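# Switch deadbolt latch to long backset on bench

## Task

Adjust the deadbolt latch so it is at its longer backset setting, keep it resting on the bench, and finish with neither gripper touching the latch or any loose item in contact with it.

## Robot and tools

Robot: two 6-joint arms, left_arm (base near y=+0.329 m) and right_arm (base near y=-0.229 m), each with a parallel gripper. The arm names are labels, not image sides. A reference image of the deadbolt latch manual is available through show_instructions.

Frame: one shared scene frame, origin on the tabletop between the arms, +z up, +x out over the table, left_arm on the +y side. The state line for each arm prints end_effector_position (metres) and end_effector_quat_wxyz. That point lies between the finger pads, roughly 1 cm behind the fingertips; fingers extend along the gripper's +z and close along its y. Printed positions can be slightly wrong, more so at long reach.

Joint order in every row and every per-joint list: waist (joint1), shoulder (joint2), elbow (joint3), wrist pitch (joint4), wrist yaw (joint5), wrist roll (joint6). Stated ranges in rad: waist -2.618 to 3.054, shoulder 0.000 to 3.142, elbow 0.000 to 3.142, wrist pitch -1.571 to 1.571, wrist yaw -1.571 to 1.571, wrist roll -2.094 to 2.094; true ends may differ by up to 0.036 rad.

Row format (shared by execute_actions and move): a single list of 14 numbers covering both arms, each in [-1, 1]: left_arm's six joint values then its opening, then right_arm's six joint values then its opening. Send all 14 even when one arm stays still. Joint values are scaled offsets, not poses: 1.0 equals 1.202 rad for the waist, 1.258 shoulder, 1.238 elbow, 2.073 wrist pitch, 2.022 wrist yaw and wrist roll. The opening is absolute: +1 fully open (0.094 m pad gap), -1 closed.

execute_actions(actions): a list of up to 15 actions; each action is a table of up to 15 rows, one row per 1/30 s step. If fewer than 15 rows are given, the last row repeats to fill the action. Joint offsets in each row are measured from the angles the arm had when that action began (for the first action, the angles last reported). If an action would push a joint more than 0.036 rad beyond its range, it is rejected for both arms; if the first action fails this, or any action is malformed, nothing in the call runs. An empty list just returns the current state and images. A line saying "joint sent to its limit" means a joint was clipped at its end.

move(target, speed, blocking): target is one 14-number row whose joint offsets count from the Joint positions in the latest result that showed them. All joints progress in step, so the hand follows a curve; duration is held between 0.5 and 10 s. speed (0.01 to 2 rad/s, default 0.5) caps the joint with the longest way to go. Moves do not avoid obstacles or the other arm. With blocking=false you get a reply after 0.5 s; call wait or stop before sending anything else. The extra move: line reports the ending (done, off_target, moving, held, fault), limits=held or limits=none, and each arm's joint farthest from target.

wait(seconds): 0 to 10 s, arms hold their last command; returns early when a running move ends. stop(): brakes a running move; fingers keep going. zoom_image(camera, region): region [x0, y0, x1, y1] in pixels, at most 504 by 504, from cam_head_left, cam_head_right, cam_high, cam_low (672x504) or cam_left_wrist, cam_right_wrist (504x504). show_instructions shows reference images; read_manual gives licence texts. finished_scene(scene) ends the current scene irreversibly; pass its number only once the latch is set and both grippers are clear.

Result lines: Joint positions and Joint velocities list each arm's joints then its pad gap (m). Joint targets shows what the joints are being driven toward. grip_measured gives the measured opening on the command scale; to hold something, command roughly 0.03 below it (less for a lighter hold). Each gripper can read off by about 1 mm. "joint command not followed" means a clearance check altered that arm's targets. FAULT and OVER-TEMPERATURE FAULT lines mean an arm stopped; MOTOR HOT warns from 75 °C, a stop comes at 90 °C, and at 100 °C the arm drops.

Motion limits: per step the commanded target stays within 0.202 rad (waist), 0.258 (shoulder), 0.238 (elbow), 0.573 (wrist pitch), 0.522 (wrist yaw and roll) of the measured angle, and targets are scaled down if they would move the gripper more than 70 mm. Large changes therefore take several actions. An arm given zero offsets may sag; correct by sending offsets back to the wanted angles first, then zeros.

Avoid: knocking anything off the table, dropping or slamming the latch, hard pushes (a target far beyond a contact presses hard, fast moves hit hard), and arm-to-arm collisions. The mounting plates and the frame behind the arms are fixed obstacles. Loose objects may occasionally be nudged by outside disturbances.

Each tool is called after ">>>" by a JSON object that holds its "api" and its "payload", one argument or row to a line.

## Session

>>> {"api": "show_instructions", "payload": {

}}

>>> {"api": "execute_actions", "payload": {
  "actions": []
}}

Reference images for this scene: deadbolt latch manual.

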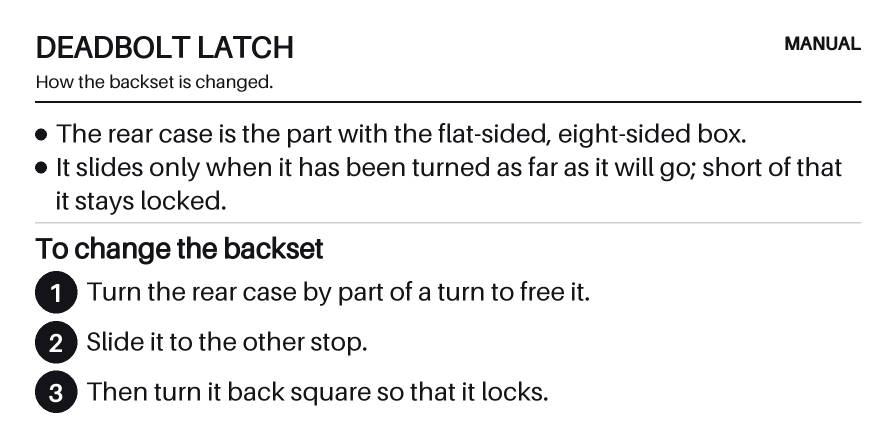

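Scene clock: 0.00 s.
left_arm: end_effector_position=(+0.2953, +0.0324, +0.1052) grip_measured=+1.000 end_effector_quat_wxyz=(+0.060, +0.358, +0.930, -0.064) | right_arm: end_effector_position=(+0.4624, -0.2996, +0.3746) grip_measured=+1.000 end_effector_quat_wxyz=(+0.129, +0.804, +0.462, +0.352)
Joint names: [waist, shoulder, elbow, wrist pitch, wrist yaw, wrist roll]
Joint positions: left_arm=[-0.689  2.013  1.744 -1.143  0.075 -0.016  0.094] | right_arm=[-0.393  1.936  2.553 -1.474 -0.314  1.927  0.094]
Joint velocities: left_arm=[-0.007 -0.012 -0.017  0.007  0.037  0.007  0.   ] | right_arm=[-0.032 -0.022 -0.002  0.066 -0.022  0.022  0.   ]
Joint torques (N m, as the arm reports them, + toward a larger angle): no reading
Joint targets: left_arm=[-0.689 2.007 1.750 -1.145 0.077 -0.016] | right_arm=[-0.393 1.936 2.554 -1.488 -0.312 1.923]

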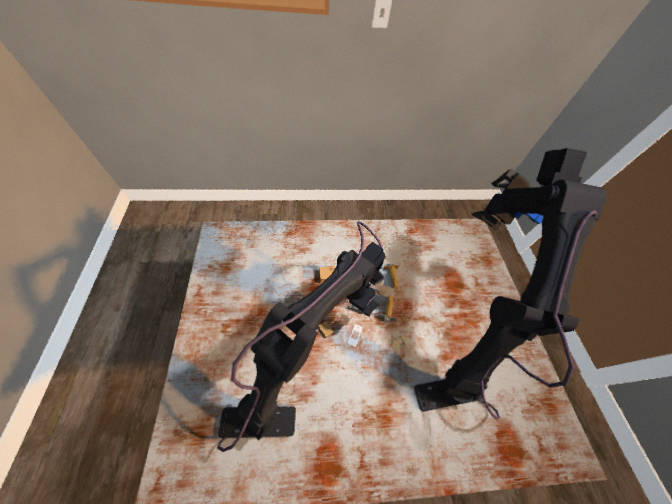

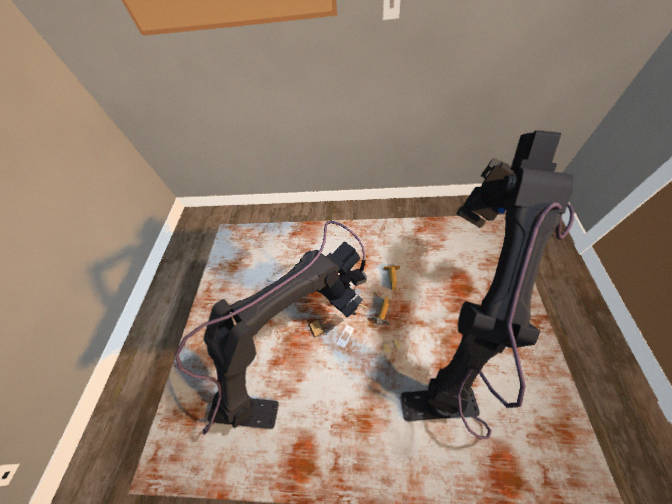

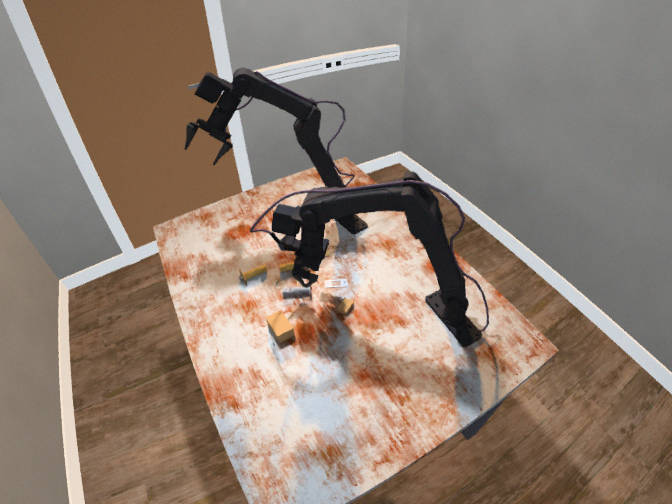

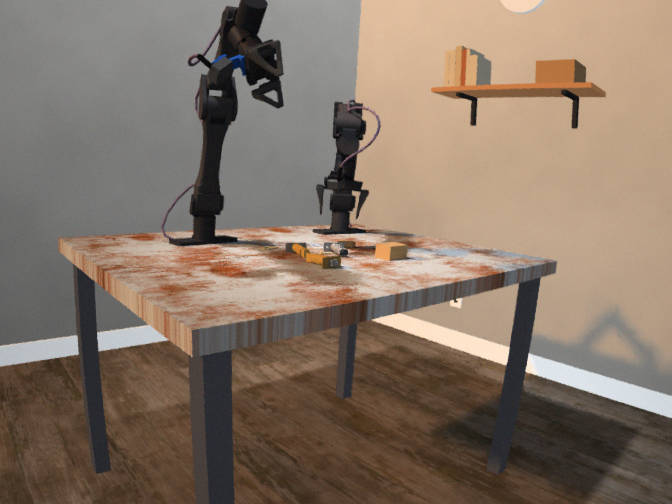

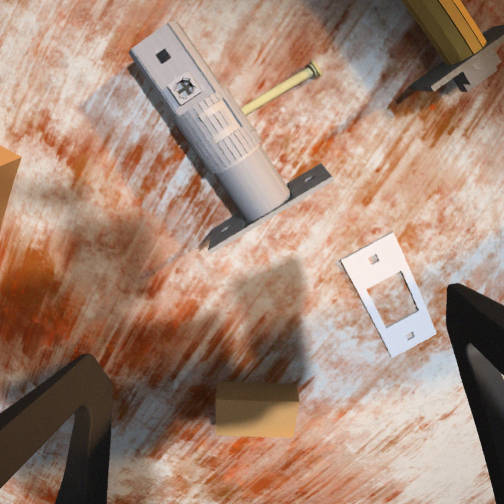

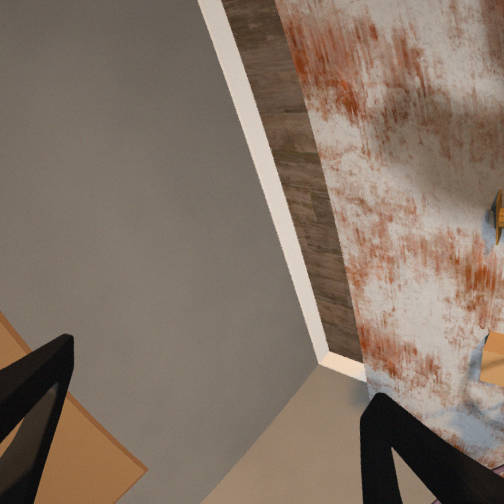

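>>> {"api": "move", "payload": {
  "target": [0.3,-0.3,-0.58,0.56,-0.04,0,0.2,0.2,0,-0.3,0,0.16,-0.99,0.2],
  "speed": 1.6
}}

>>> {"api": "move", "payload": {
  "target": [0.05,-0.17,-0.6,0.56,0,0,0.2,0.665,0.043,-0.475,0.114,0,-0.995,0.2],
  "speed": 1.6
}}

Scene clock: 30.67 s.
left_arm: end_effector_position=(+0.4386, +0.1466, +0.1478) grip_measured=+0.202 end_effector_quat_wxyz=(+0.456, +0.165, +0.870, -0.094) | right_arm: end_effector_position=(+0.4523, -0.2520, +0.2571) grip_measured=+0.202 end_effector_quat_wxyz=(+0.185, -0.004, +0.983, -0.011)
Joint names: [waist, shoulder, elbow, wrist pitch, wrist yaw, wrist roll]
Joint positions: left_arm=[-0.333  1.658  1.041  0.016  0.001 -0.016  0.056] | right_arm=[-0.162  1.936  2.206 -1.468 -0.001 -0.064  0.056]
Joint velocities: left_arm=[-0.002 -0.002  0.007 -0.022  0.022 -0.022 -0.   ] | right_arm=[-0.007 -0.007 -0.012  0.022 -0.051 -0.037  0.001]
Joint torques (N m, as the arm reports them, + toward a larger angle): left_arm=[  0.41 -10.02   6.84   1.96  -0.06  -0.04] | right_arm=[ 0.57 -9.17  4.63  0.82  0.13 -0.12]
Joint targets: left_arm=[-0.328 1.635 1.026 0.018 -0.006 -0.016] | right_arm=[-0.153 1.936 2.181 -1.474 0.010 -0.075]
move: off_target (left_arm, right_arm); limits=none; left_arm: farthest joint: the shoulder, 0.023 radians from its target (0.377 radians at the start); right_arm: farthest joint: the elbow, 0.025 radians from its target (0.371 radians at the start)

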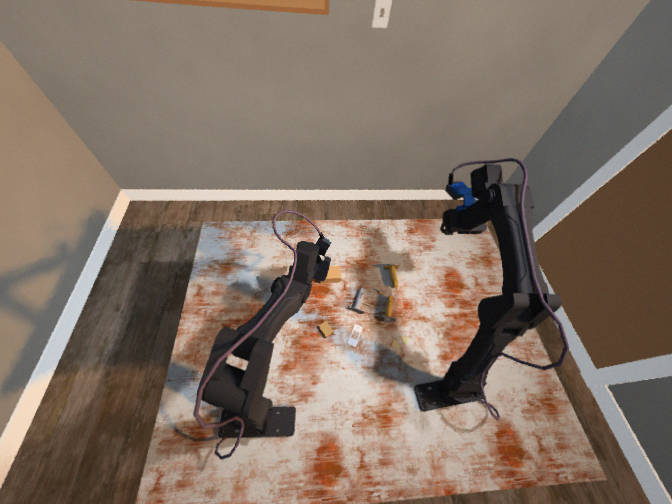

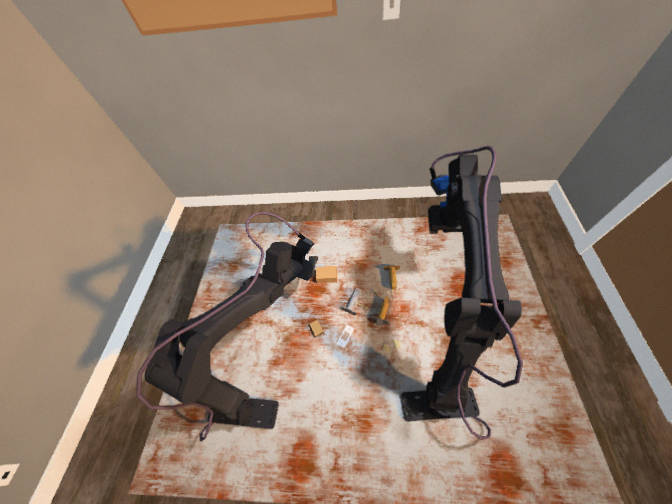

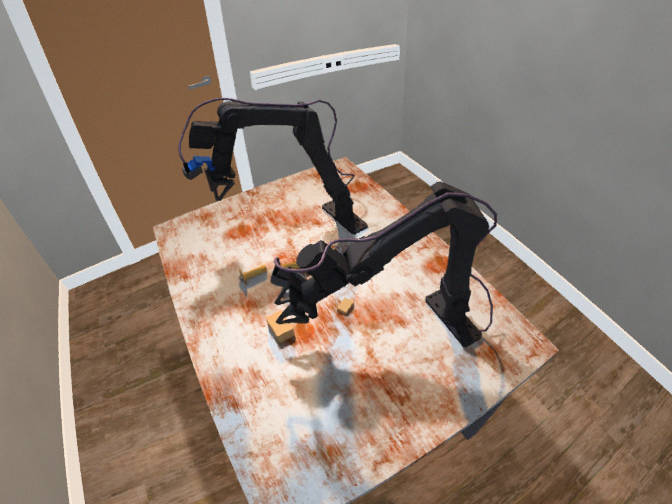

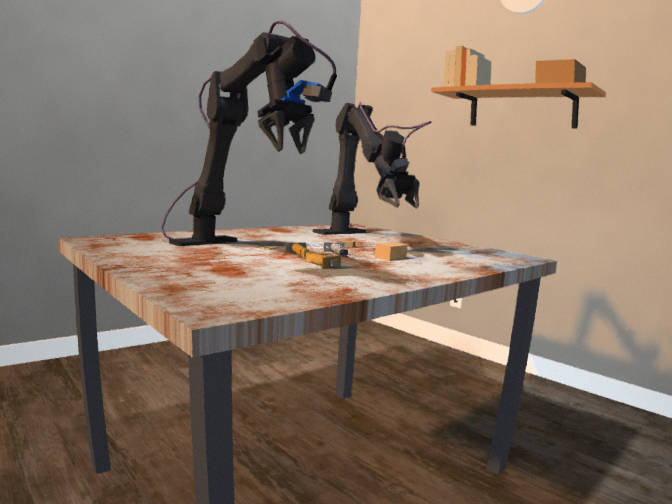

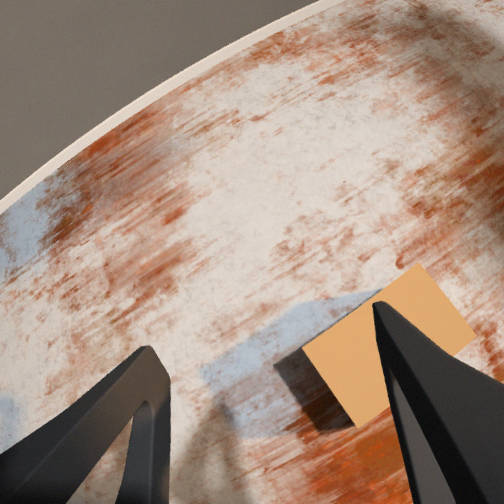

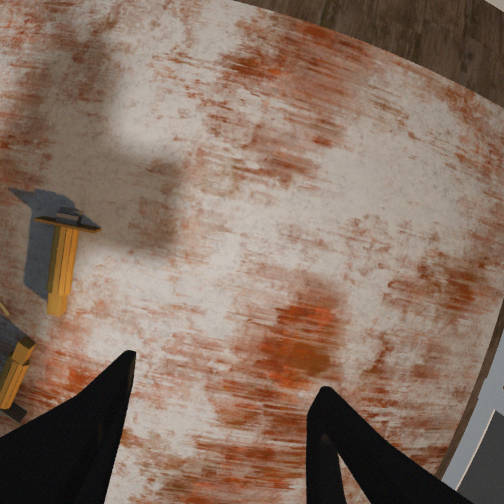

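Scene clock: 33.03 s.
left_arm: end_effector_position=(+0.3653, +0.1992, +0.1870) grip_measured=+0.202 end_effector_quat_wxyz=(+0.704, +0.112, +0.690, -0.126) | right_arm: end_effector_position=(+0.3047, +0.0256, +0.0895) grip_measured=+0.202 end_effector_quat_wxyz=(-0.002, +0.986, -0.166, +0.001)
Joint names: [waist, shoulder, elbow, wrist pitch, wrist yaw, wrist roll]
Joint positions: left_arm=[-0.281  1.466  0.313  1.175  0.001 -0.016  0.056] | right_arm=[ 0.636  1.975  1.642 -1.233 -0.001 -2.066  0.056]
Joint velocities: left_arm=[-0.017 -0.002  0.007 -0.022  0.022 -0.066  0.   ] | right_arm=[ 0.002  0.022 -0.002 -0.022  0.022  0.022 -0.   ]
Joint torques (N m, as the arm reports them, + toward a larger angle): left_arm=[ 0.53 -6.06  5.06  2.18 -0.01 -0.05] | right_arm=[-0.09 -8.81  4.95  0.17 -0.01 -0.12]
Joint targets: left_arm=[-0.273 1.445 0.298 1.176 0.001 -0.016] | right_arm=[0.638 1.990 1.618 -1.231 -0.001 -2.077]
move: off_target (left_arm, right_arm); limits=none; left_arm: farthest joint: the shoulder, 0.022 radians from its target (0.214 radians at the start); right_arm: farthest joint: the elbow, 0.024 radians from its target (0.588 radians at the start)

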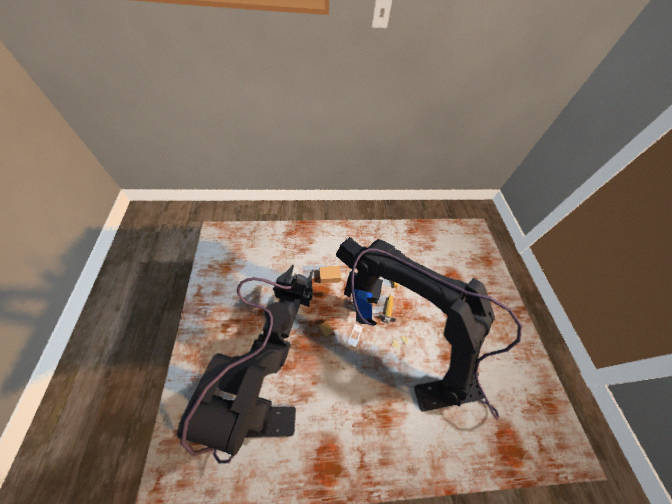

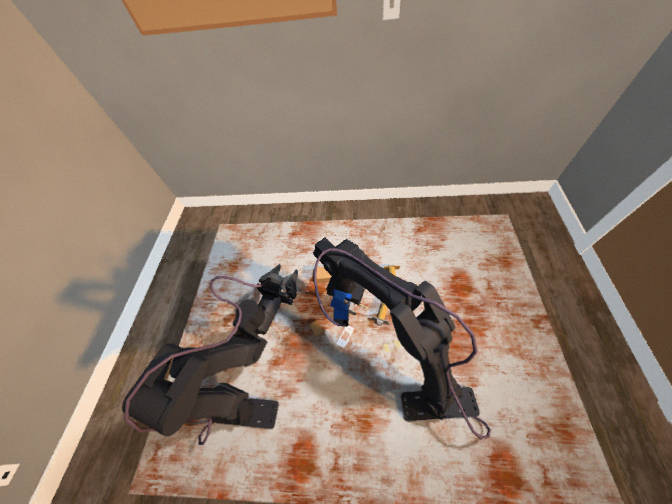

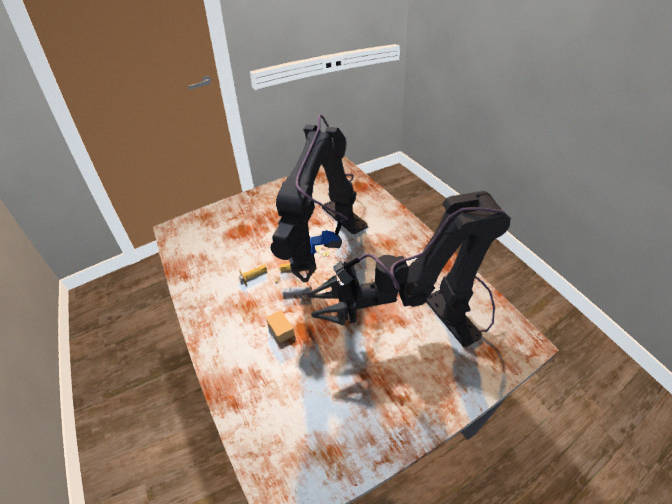

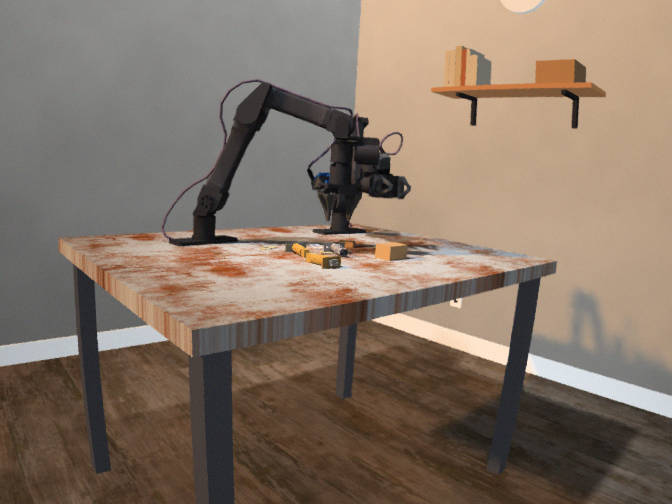

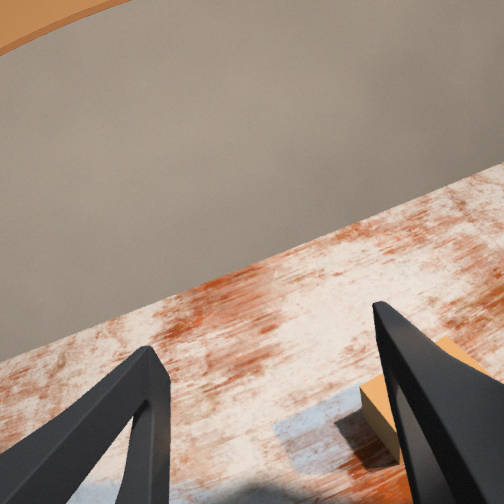

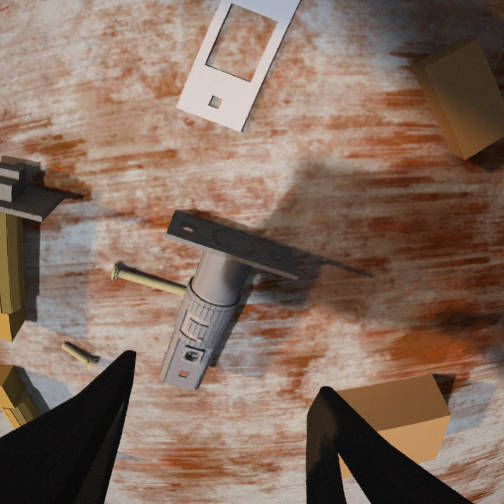

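>>> {"api": "move", "payload": {
  "target": [0.2,0,0,0,0,0,0.2,0.018,0.035,-0.18,0.109,0,0.081,0.6],
  "speed": 0.4
}}

>>> {"api": "zoom_image", "payload": {
  "camera": "cam_high",
  "region": [265,250,345,320]
}}

>>> {"api": "zoom_image", "payload": {
  "camera": "cam_low",
  "region": [295,200,385,270]
}}

Scene clock: 47.20 s.
left_arm: end_effector_position=(+0.3853, +0.2894, +0.1870) grip_measured=+0.202 end_effector_quat_wxyz=(+0.714, +0.031, +0.699, -0.043) | right_arm: end_effector_position=(+0.2964, +0.0244, +0.0286) grip_measured=+0.598 end_effector_quat_wxyz=(+0.002, +0.972, -0.235, -0.002)
Joint names: [waist, shoulder, elbow, wrist pitch, wrist yaw, wrist roll]
Joint positions: left_arm=[-0.046  1.466  0.313  1.175  0.001 -0.016  0.056] | right_arm=[ 0.649  2.008  1.442 -1.01  -0.001 -1.913  0.075]
Joint velocities: left_arm=[ 0.012 -0.022 -0.012 -0.007  0.037  0.022 -0.   ] | right_arm=[-0.007  0.012 -0.012 -0.022  0.007 -0.051 -0.   ]
Joint torques (N m, as the arm reports them, + toward a larger angle): left_arm=[ 0.42 -4.35  6.3   2.15  0.   -0.04] | right_arm=[ 0.62 -9.02  5.06  0.16  0.    0.15]
Joint targets: left_arm=[-0.040 1.466 0.313 1.175 0.001 -0.016] | right_arm=[0.658 2.020 1.420 -1.007 -0.001 -1.902]
move: off_target (right_arm); limits=none; left_arm: farthest joint: the waist, 0.005 radians from its target (0.240 radians at the start); right_arm: farthest joint: the elbow, 0.022 radians from its target (0.223 radians at the start)

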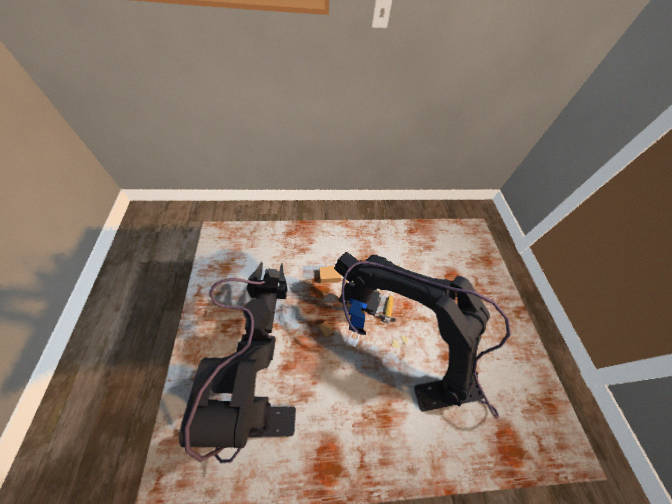

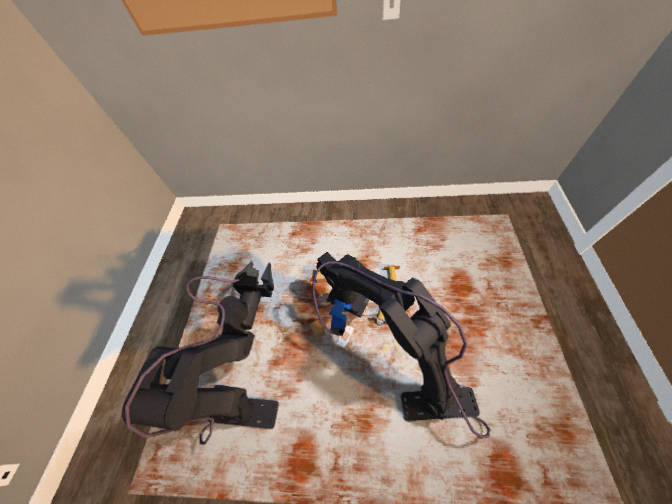

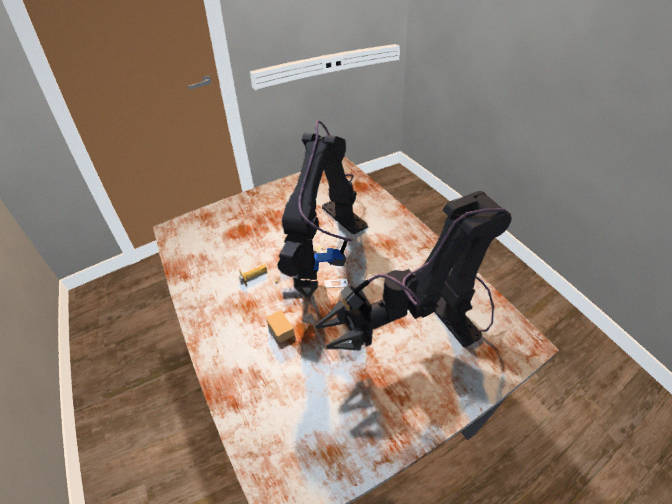

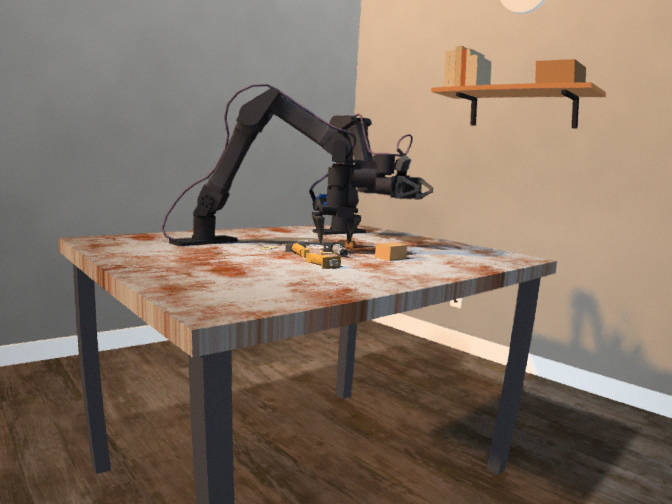

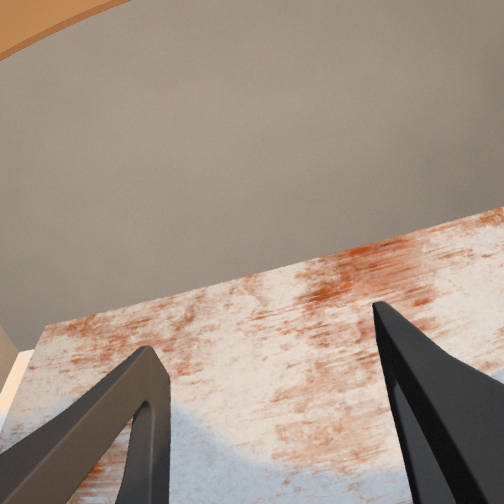

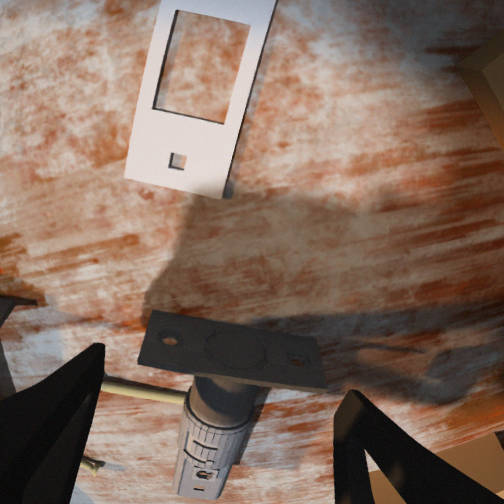

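Region (265, 250, 345, 320) of cam_high's 672x504 image, scaled by 6.300, with more detail than that image has; it fills the top 441 rows of this view, and the rest is white.

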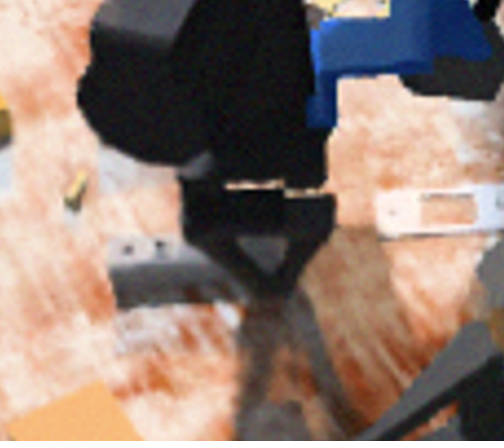

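Region (295, 200, 385, 270) of cam_low's 672x504 image, scaled by 5.600, with more detail than that image has.

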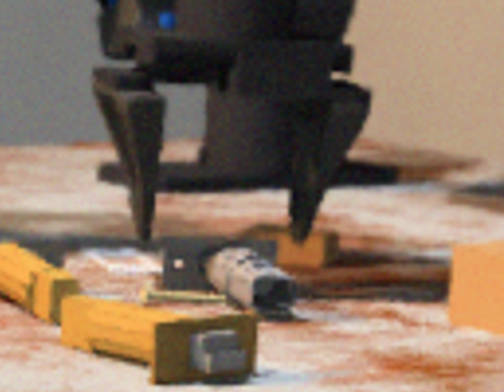

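>>> {"api": "move", "payload": {
  "target": [0,0,0,0,0,0,0.2,0.008,0.03,-0.057,0.039,0,-0.02,0.5],
  "speed": 0.15
}}

>>> {"api": "zoom_image", "payload": {
  "camera": "cam_low",
  "region": [295,200,385,270]
}}

Scene clock: 54.93 s.
left_arm: end_effector_position=(+0.3853, +0.2894, +0.1870) grip_measured=+0.202 end_effector_quat_wxyz=(+0.714, +0.031, +0.699, -0.043) | right_arm: end_effector_position=(+0.2977, +0.0256, +0.0098) grip_measured=+0.502 end_effector_quat_wxyz=(-0.002, +0.975, -0.221, +0.001)
Joint names: [waist, shoulder, elbow, wrist pitch, wrist yaw, wrist roll]
Joint positions: left_arm=[-0.046  1.466  0.313  1.175  0.001 -0.016  0.056] | right_arm=[ 0.649  2.03   1.395 -0.931 -0.001 -1.942  0.071]
Joint velocities: left_arm=[ 0.012 -0.027  0.002 -0.007  0.007 -0.037 -0.   ] | right_arm=[ 0.002 -0.002 -0.007  0.081 -0.007  0.007 -0.   ]
Joint torques (N m, as the arm reports them, + toward a larger angle): left_arm=[-0.04 -4.37  6.29  2.15 -0.01 -0.04] | right_arm=[ 0.54 -8.86  4.75  0.15  0.   -0.1 ]
Joint targets: left_arm=[-0.046 1.466 0.313 1.175 0.001 -0.016] | right_arm=[0.659 2.045 1.371 -0.929 -0.001 -1.953]
move: off_target (right_arm); limits=none; left_arm: farthest joint: the waist, 0.000 radians from its target (0.000 radians at the start); right_arm: farthest joint: the elbow, 0.024 radians from its target (0.070 radians at the start)

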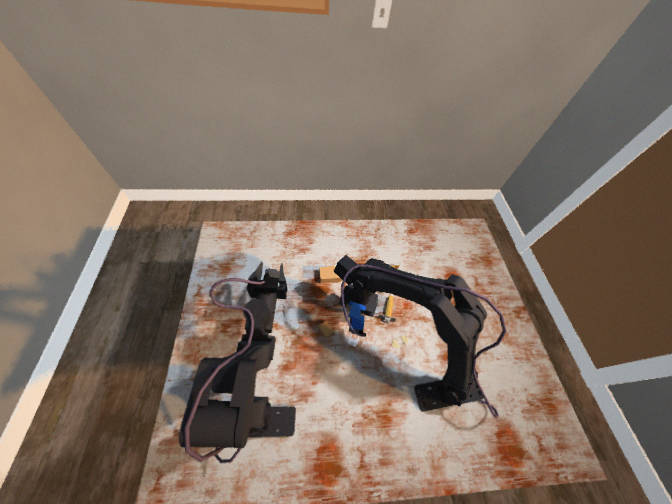

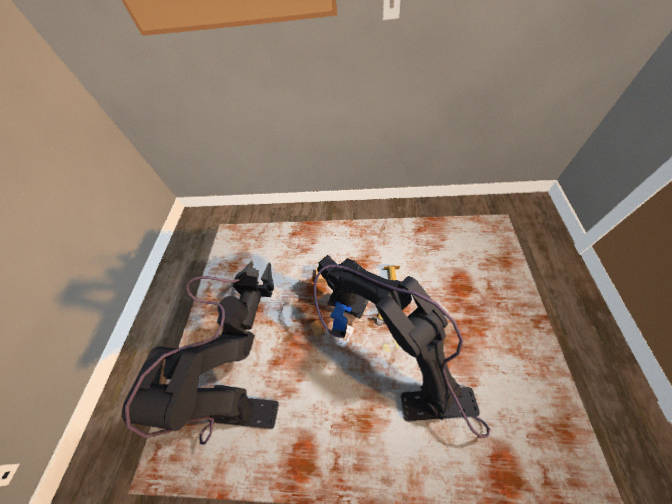

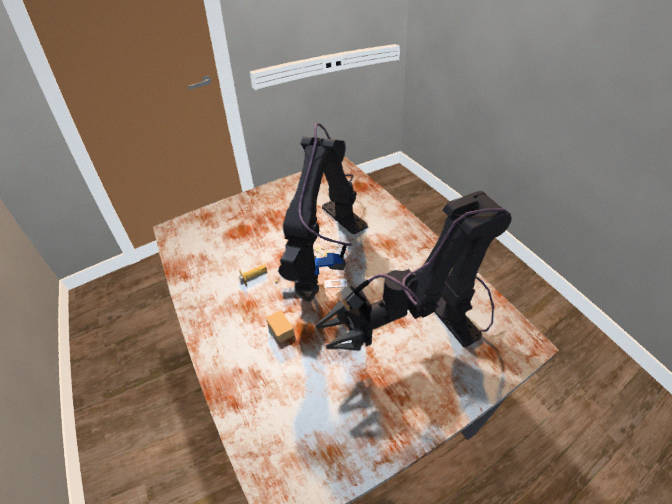

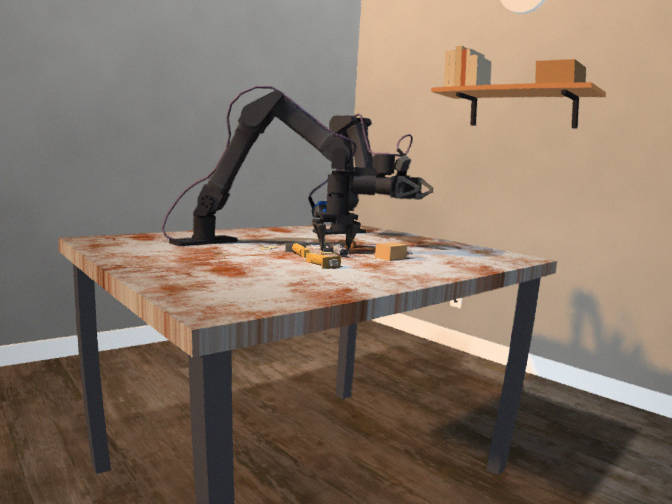

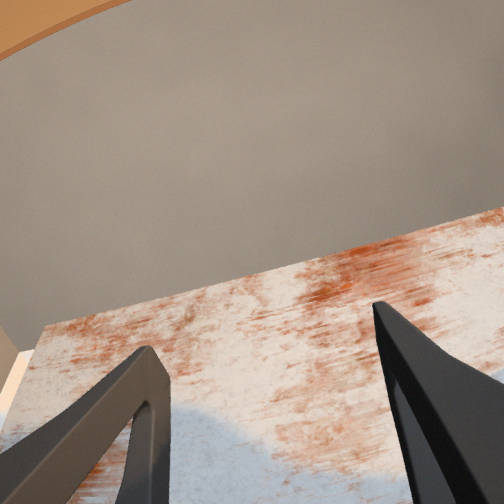

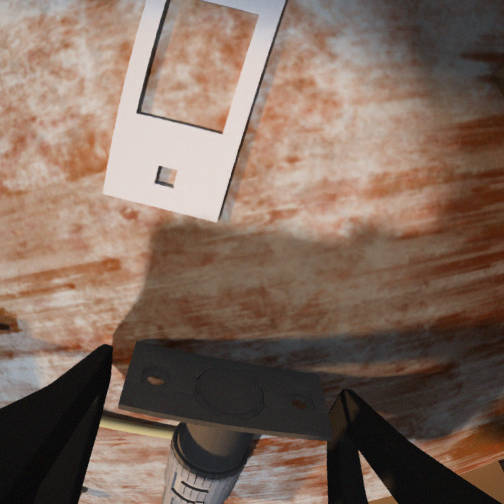

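Region (295, 200, 385, 270) of cam_low's 672x504 image, scaled by 5.600, with more detail than that image has.

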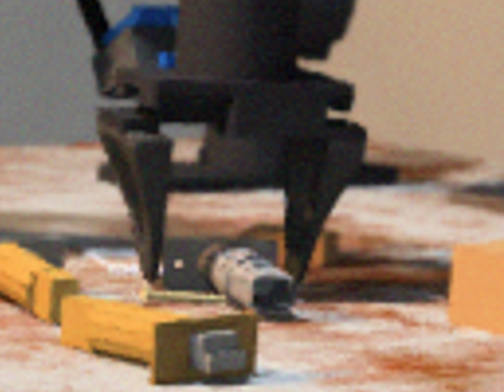

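>>> {"api": "execute_actions", "payload": {
  "actions": [
    [[0,0,0,0,0,0,0.2,0.014,0,0,0,0,0,0.35]],
    [[0,0,0,0,0,0,0.2,0,0,0,0,0,0,0.14]]
  ]
}}

Scene clock: 59.00 s.
left_arm: end_effector_position=(+0.3853, +0.2894, +0.1870) grip_measured=+0.202 end_effector_quat_wxyz=(+0.714, +0.031, +0.699, -0.043) | right_arm: end_effector_position=(+0.2960, +0.0276, +0.0098) grip_measured=+0.189 end_effector_quat_wxyz=(-0.003, +0.976, -0.217, +0.001)
Joint names: [waist, shoulder, elbow, wrist pitch, wrist yaw, wrist roll]
Joint positions: left_arm=[-0.046  1.466  0.313  1.175  0.001 -0.016  0.056] | right_arm=[ 0.656  2.03   1.395 -0.93  -0.001 -1.942  0.056]
Joint velocities: left_arm=[ 0.032 -0.007  0.007  0.022  0.022 -0.022 -0.   ] | right_arm=[ 0.012 -0.007 -0.007  0.022 -0.007  0.007  0.   ]
Joint torques (N m, as the arm reports them, + toward a larger angle): left_arm=[-0.02 -4.32  6.28  2.14 -0.01 -0.04] | right_arm=[  0.15 -10.01   6.63   0.14   0.03  -0.01]
Joint targets: left_arm=[-0.046 1.466 0.313 1.175 0.001 -0.016] | right_arm=[0.656 2.030 1.395 -0.930 -0.001 -1.942]

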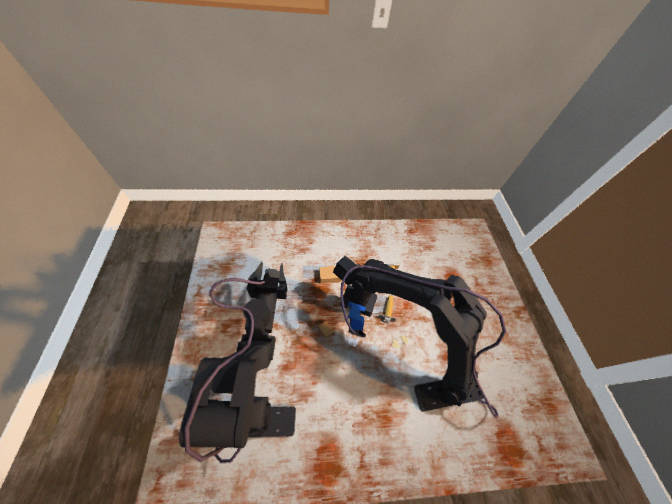

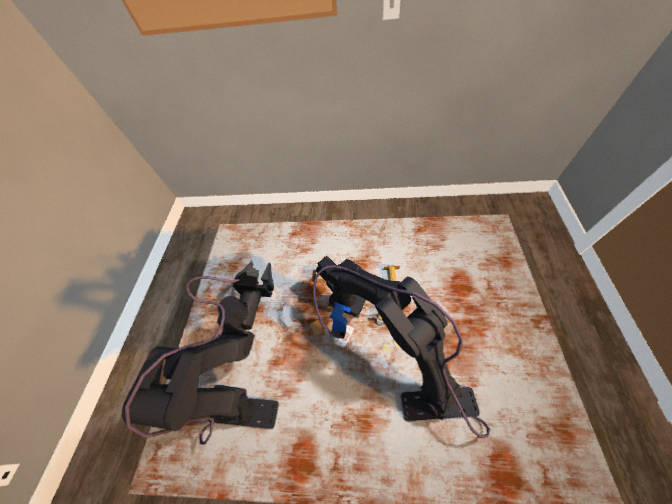

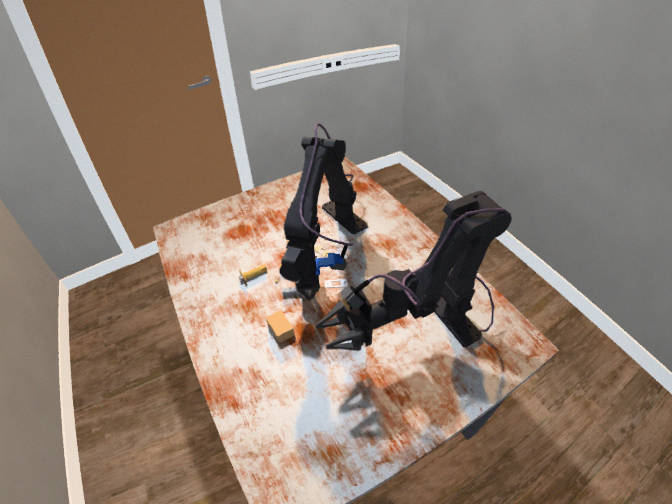

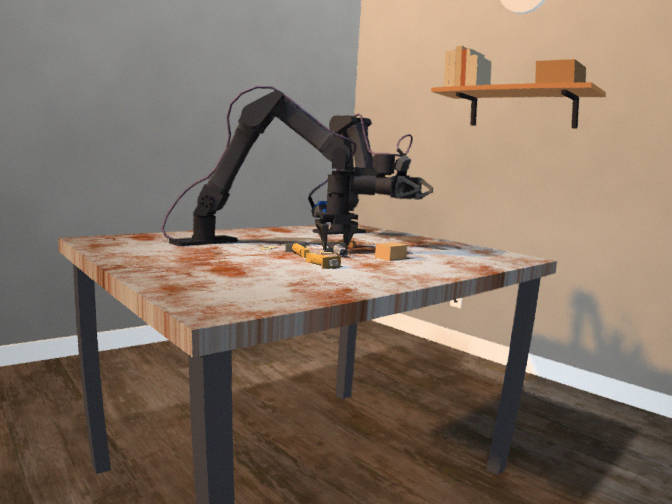

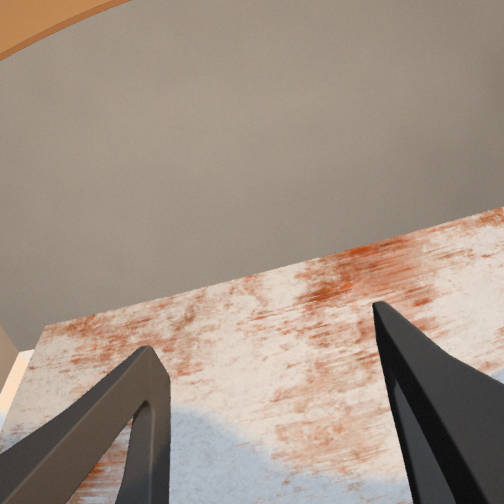

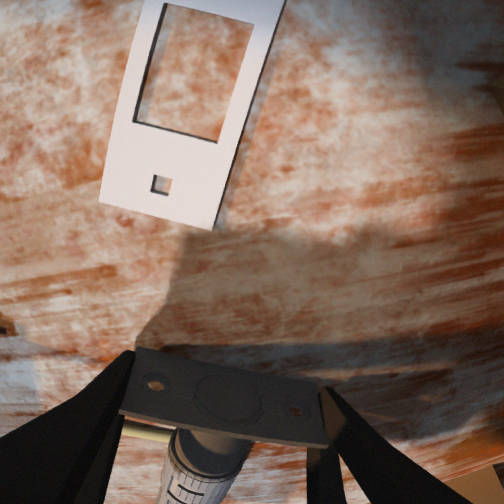

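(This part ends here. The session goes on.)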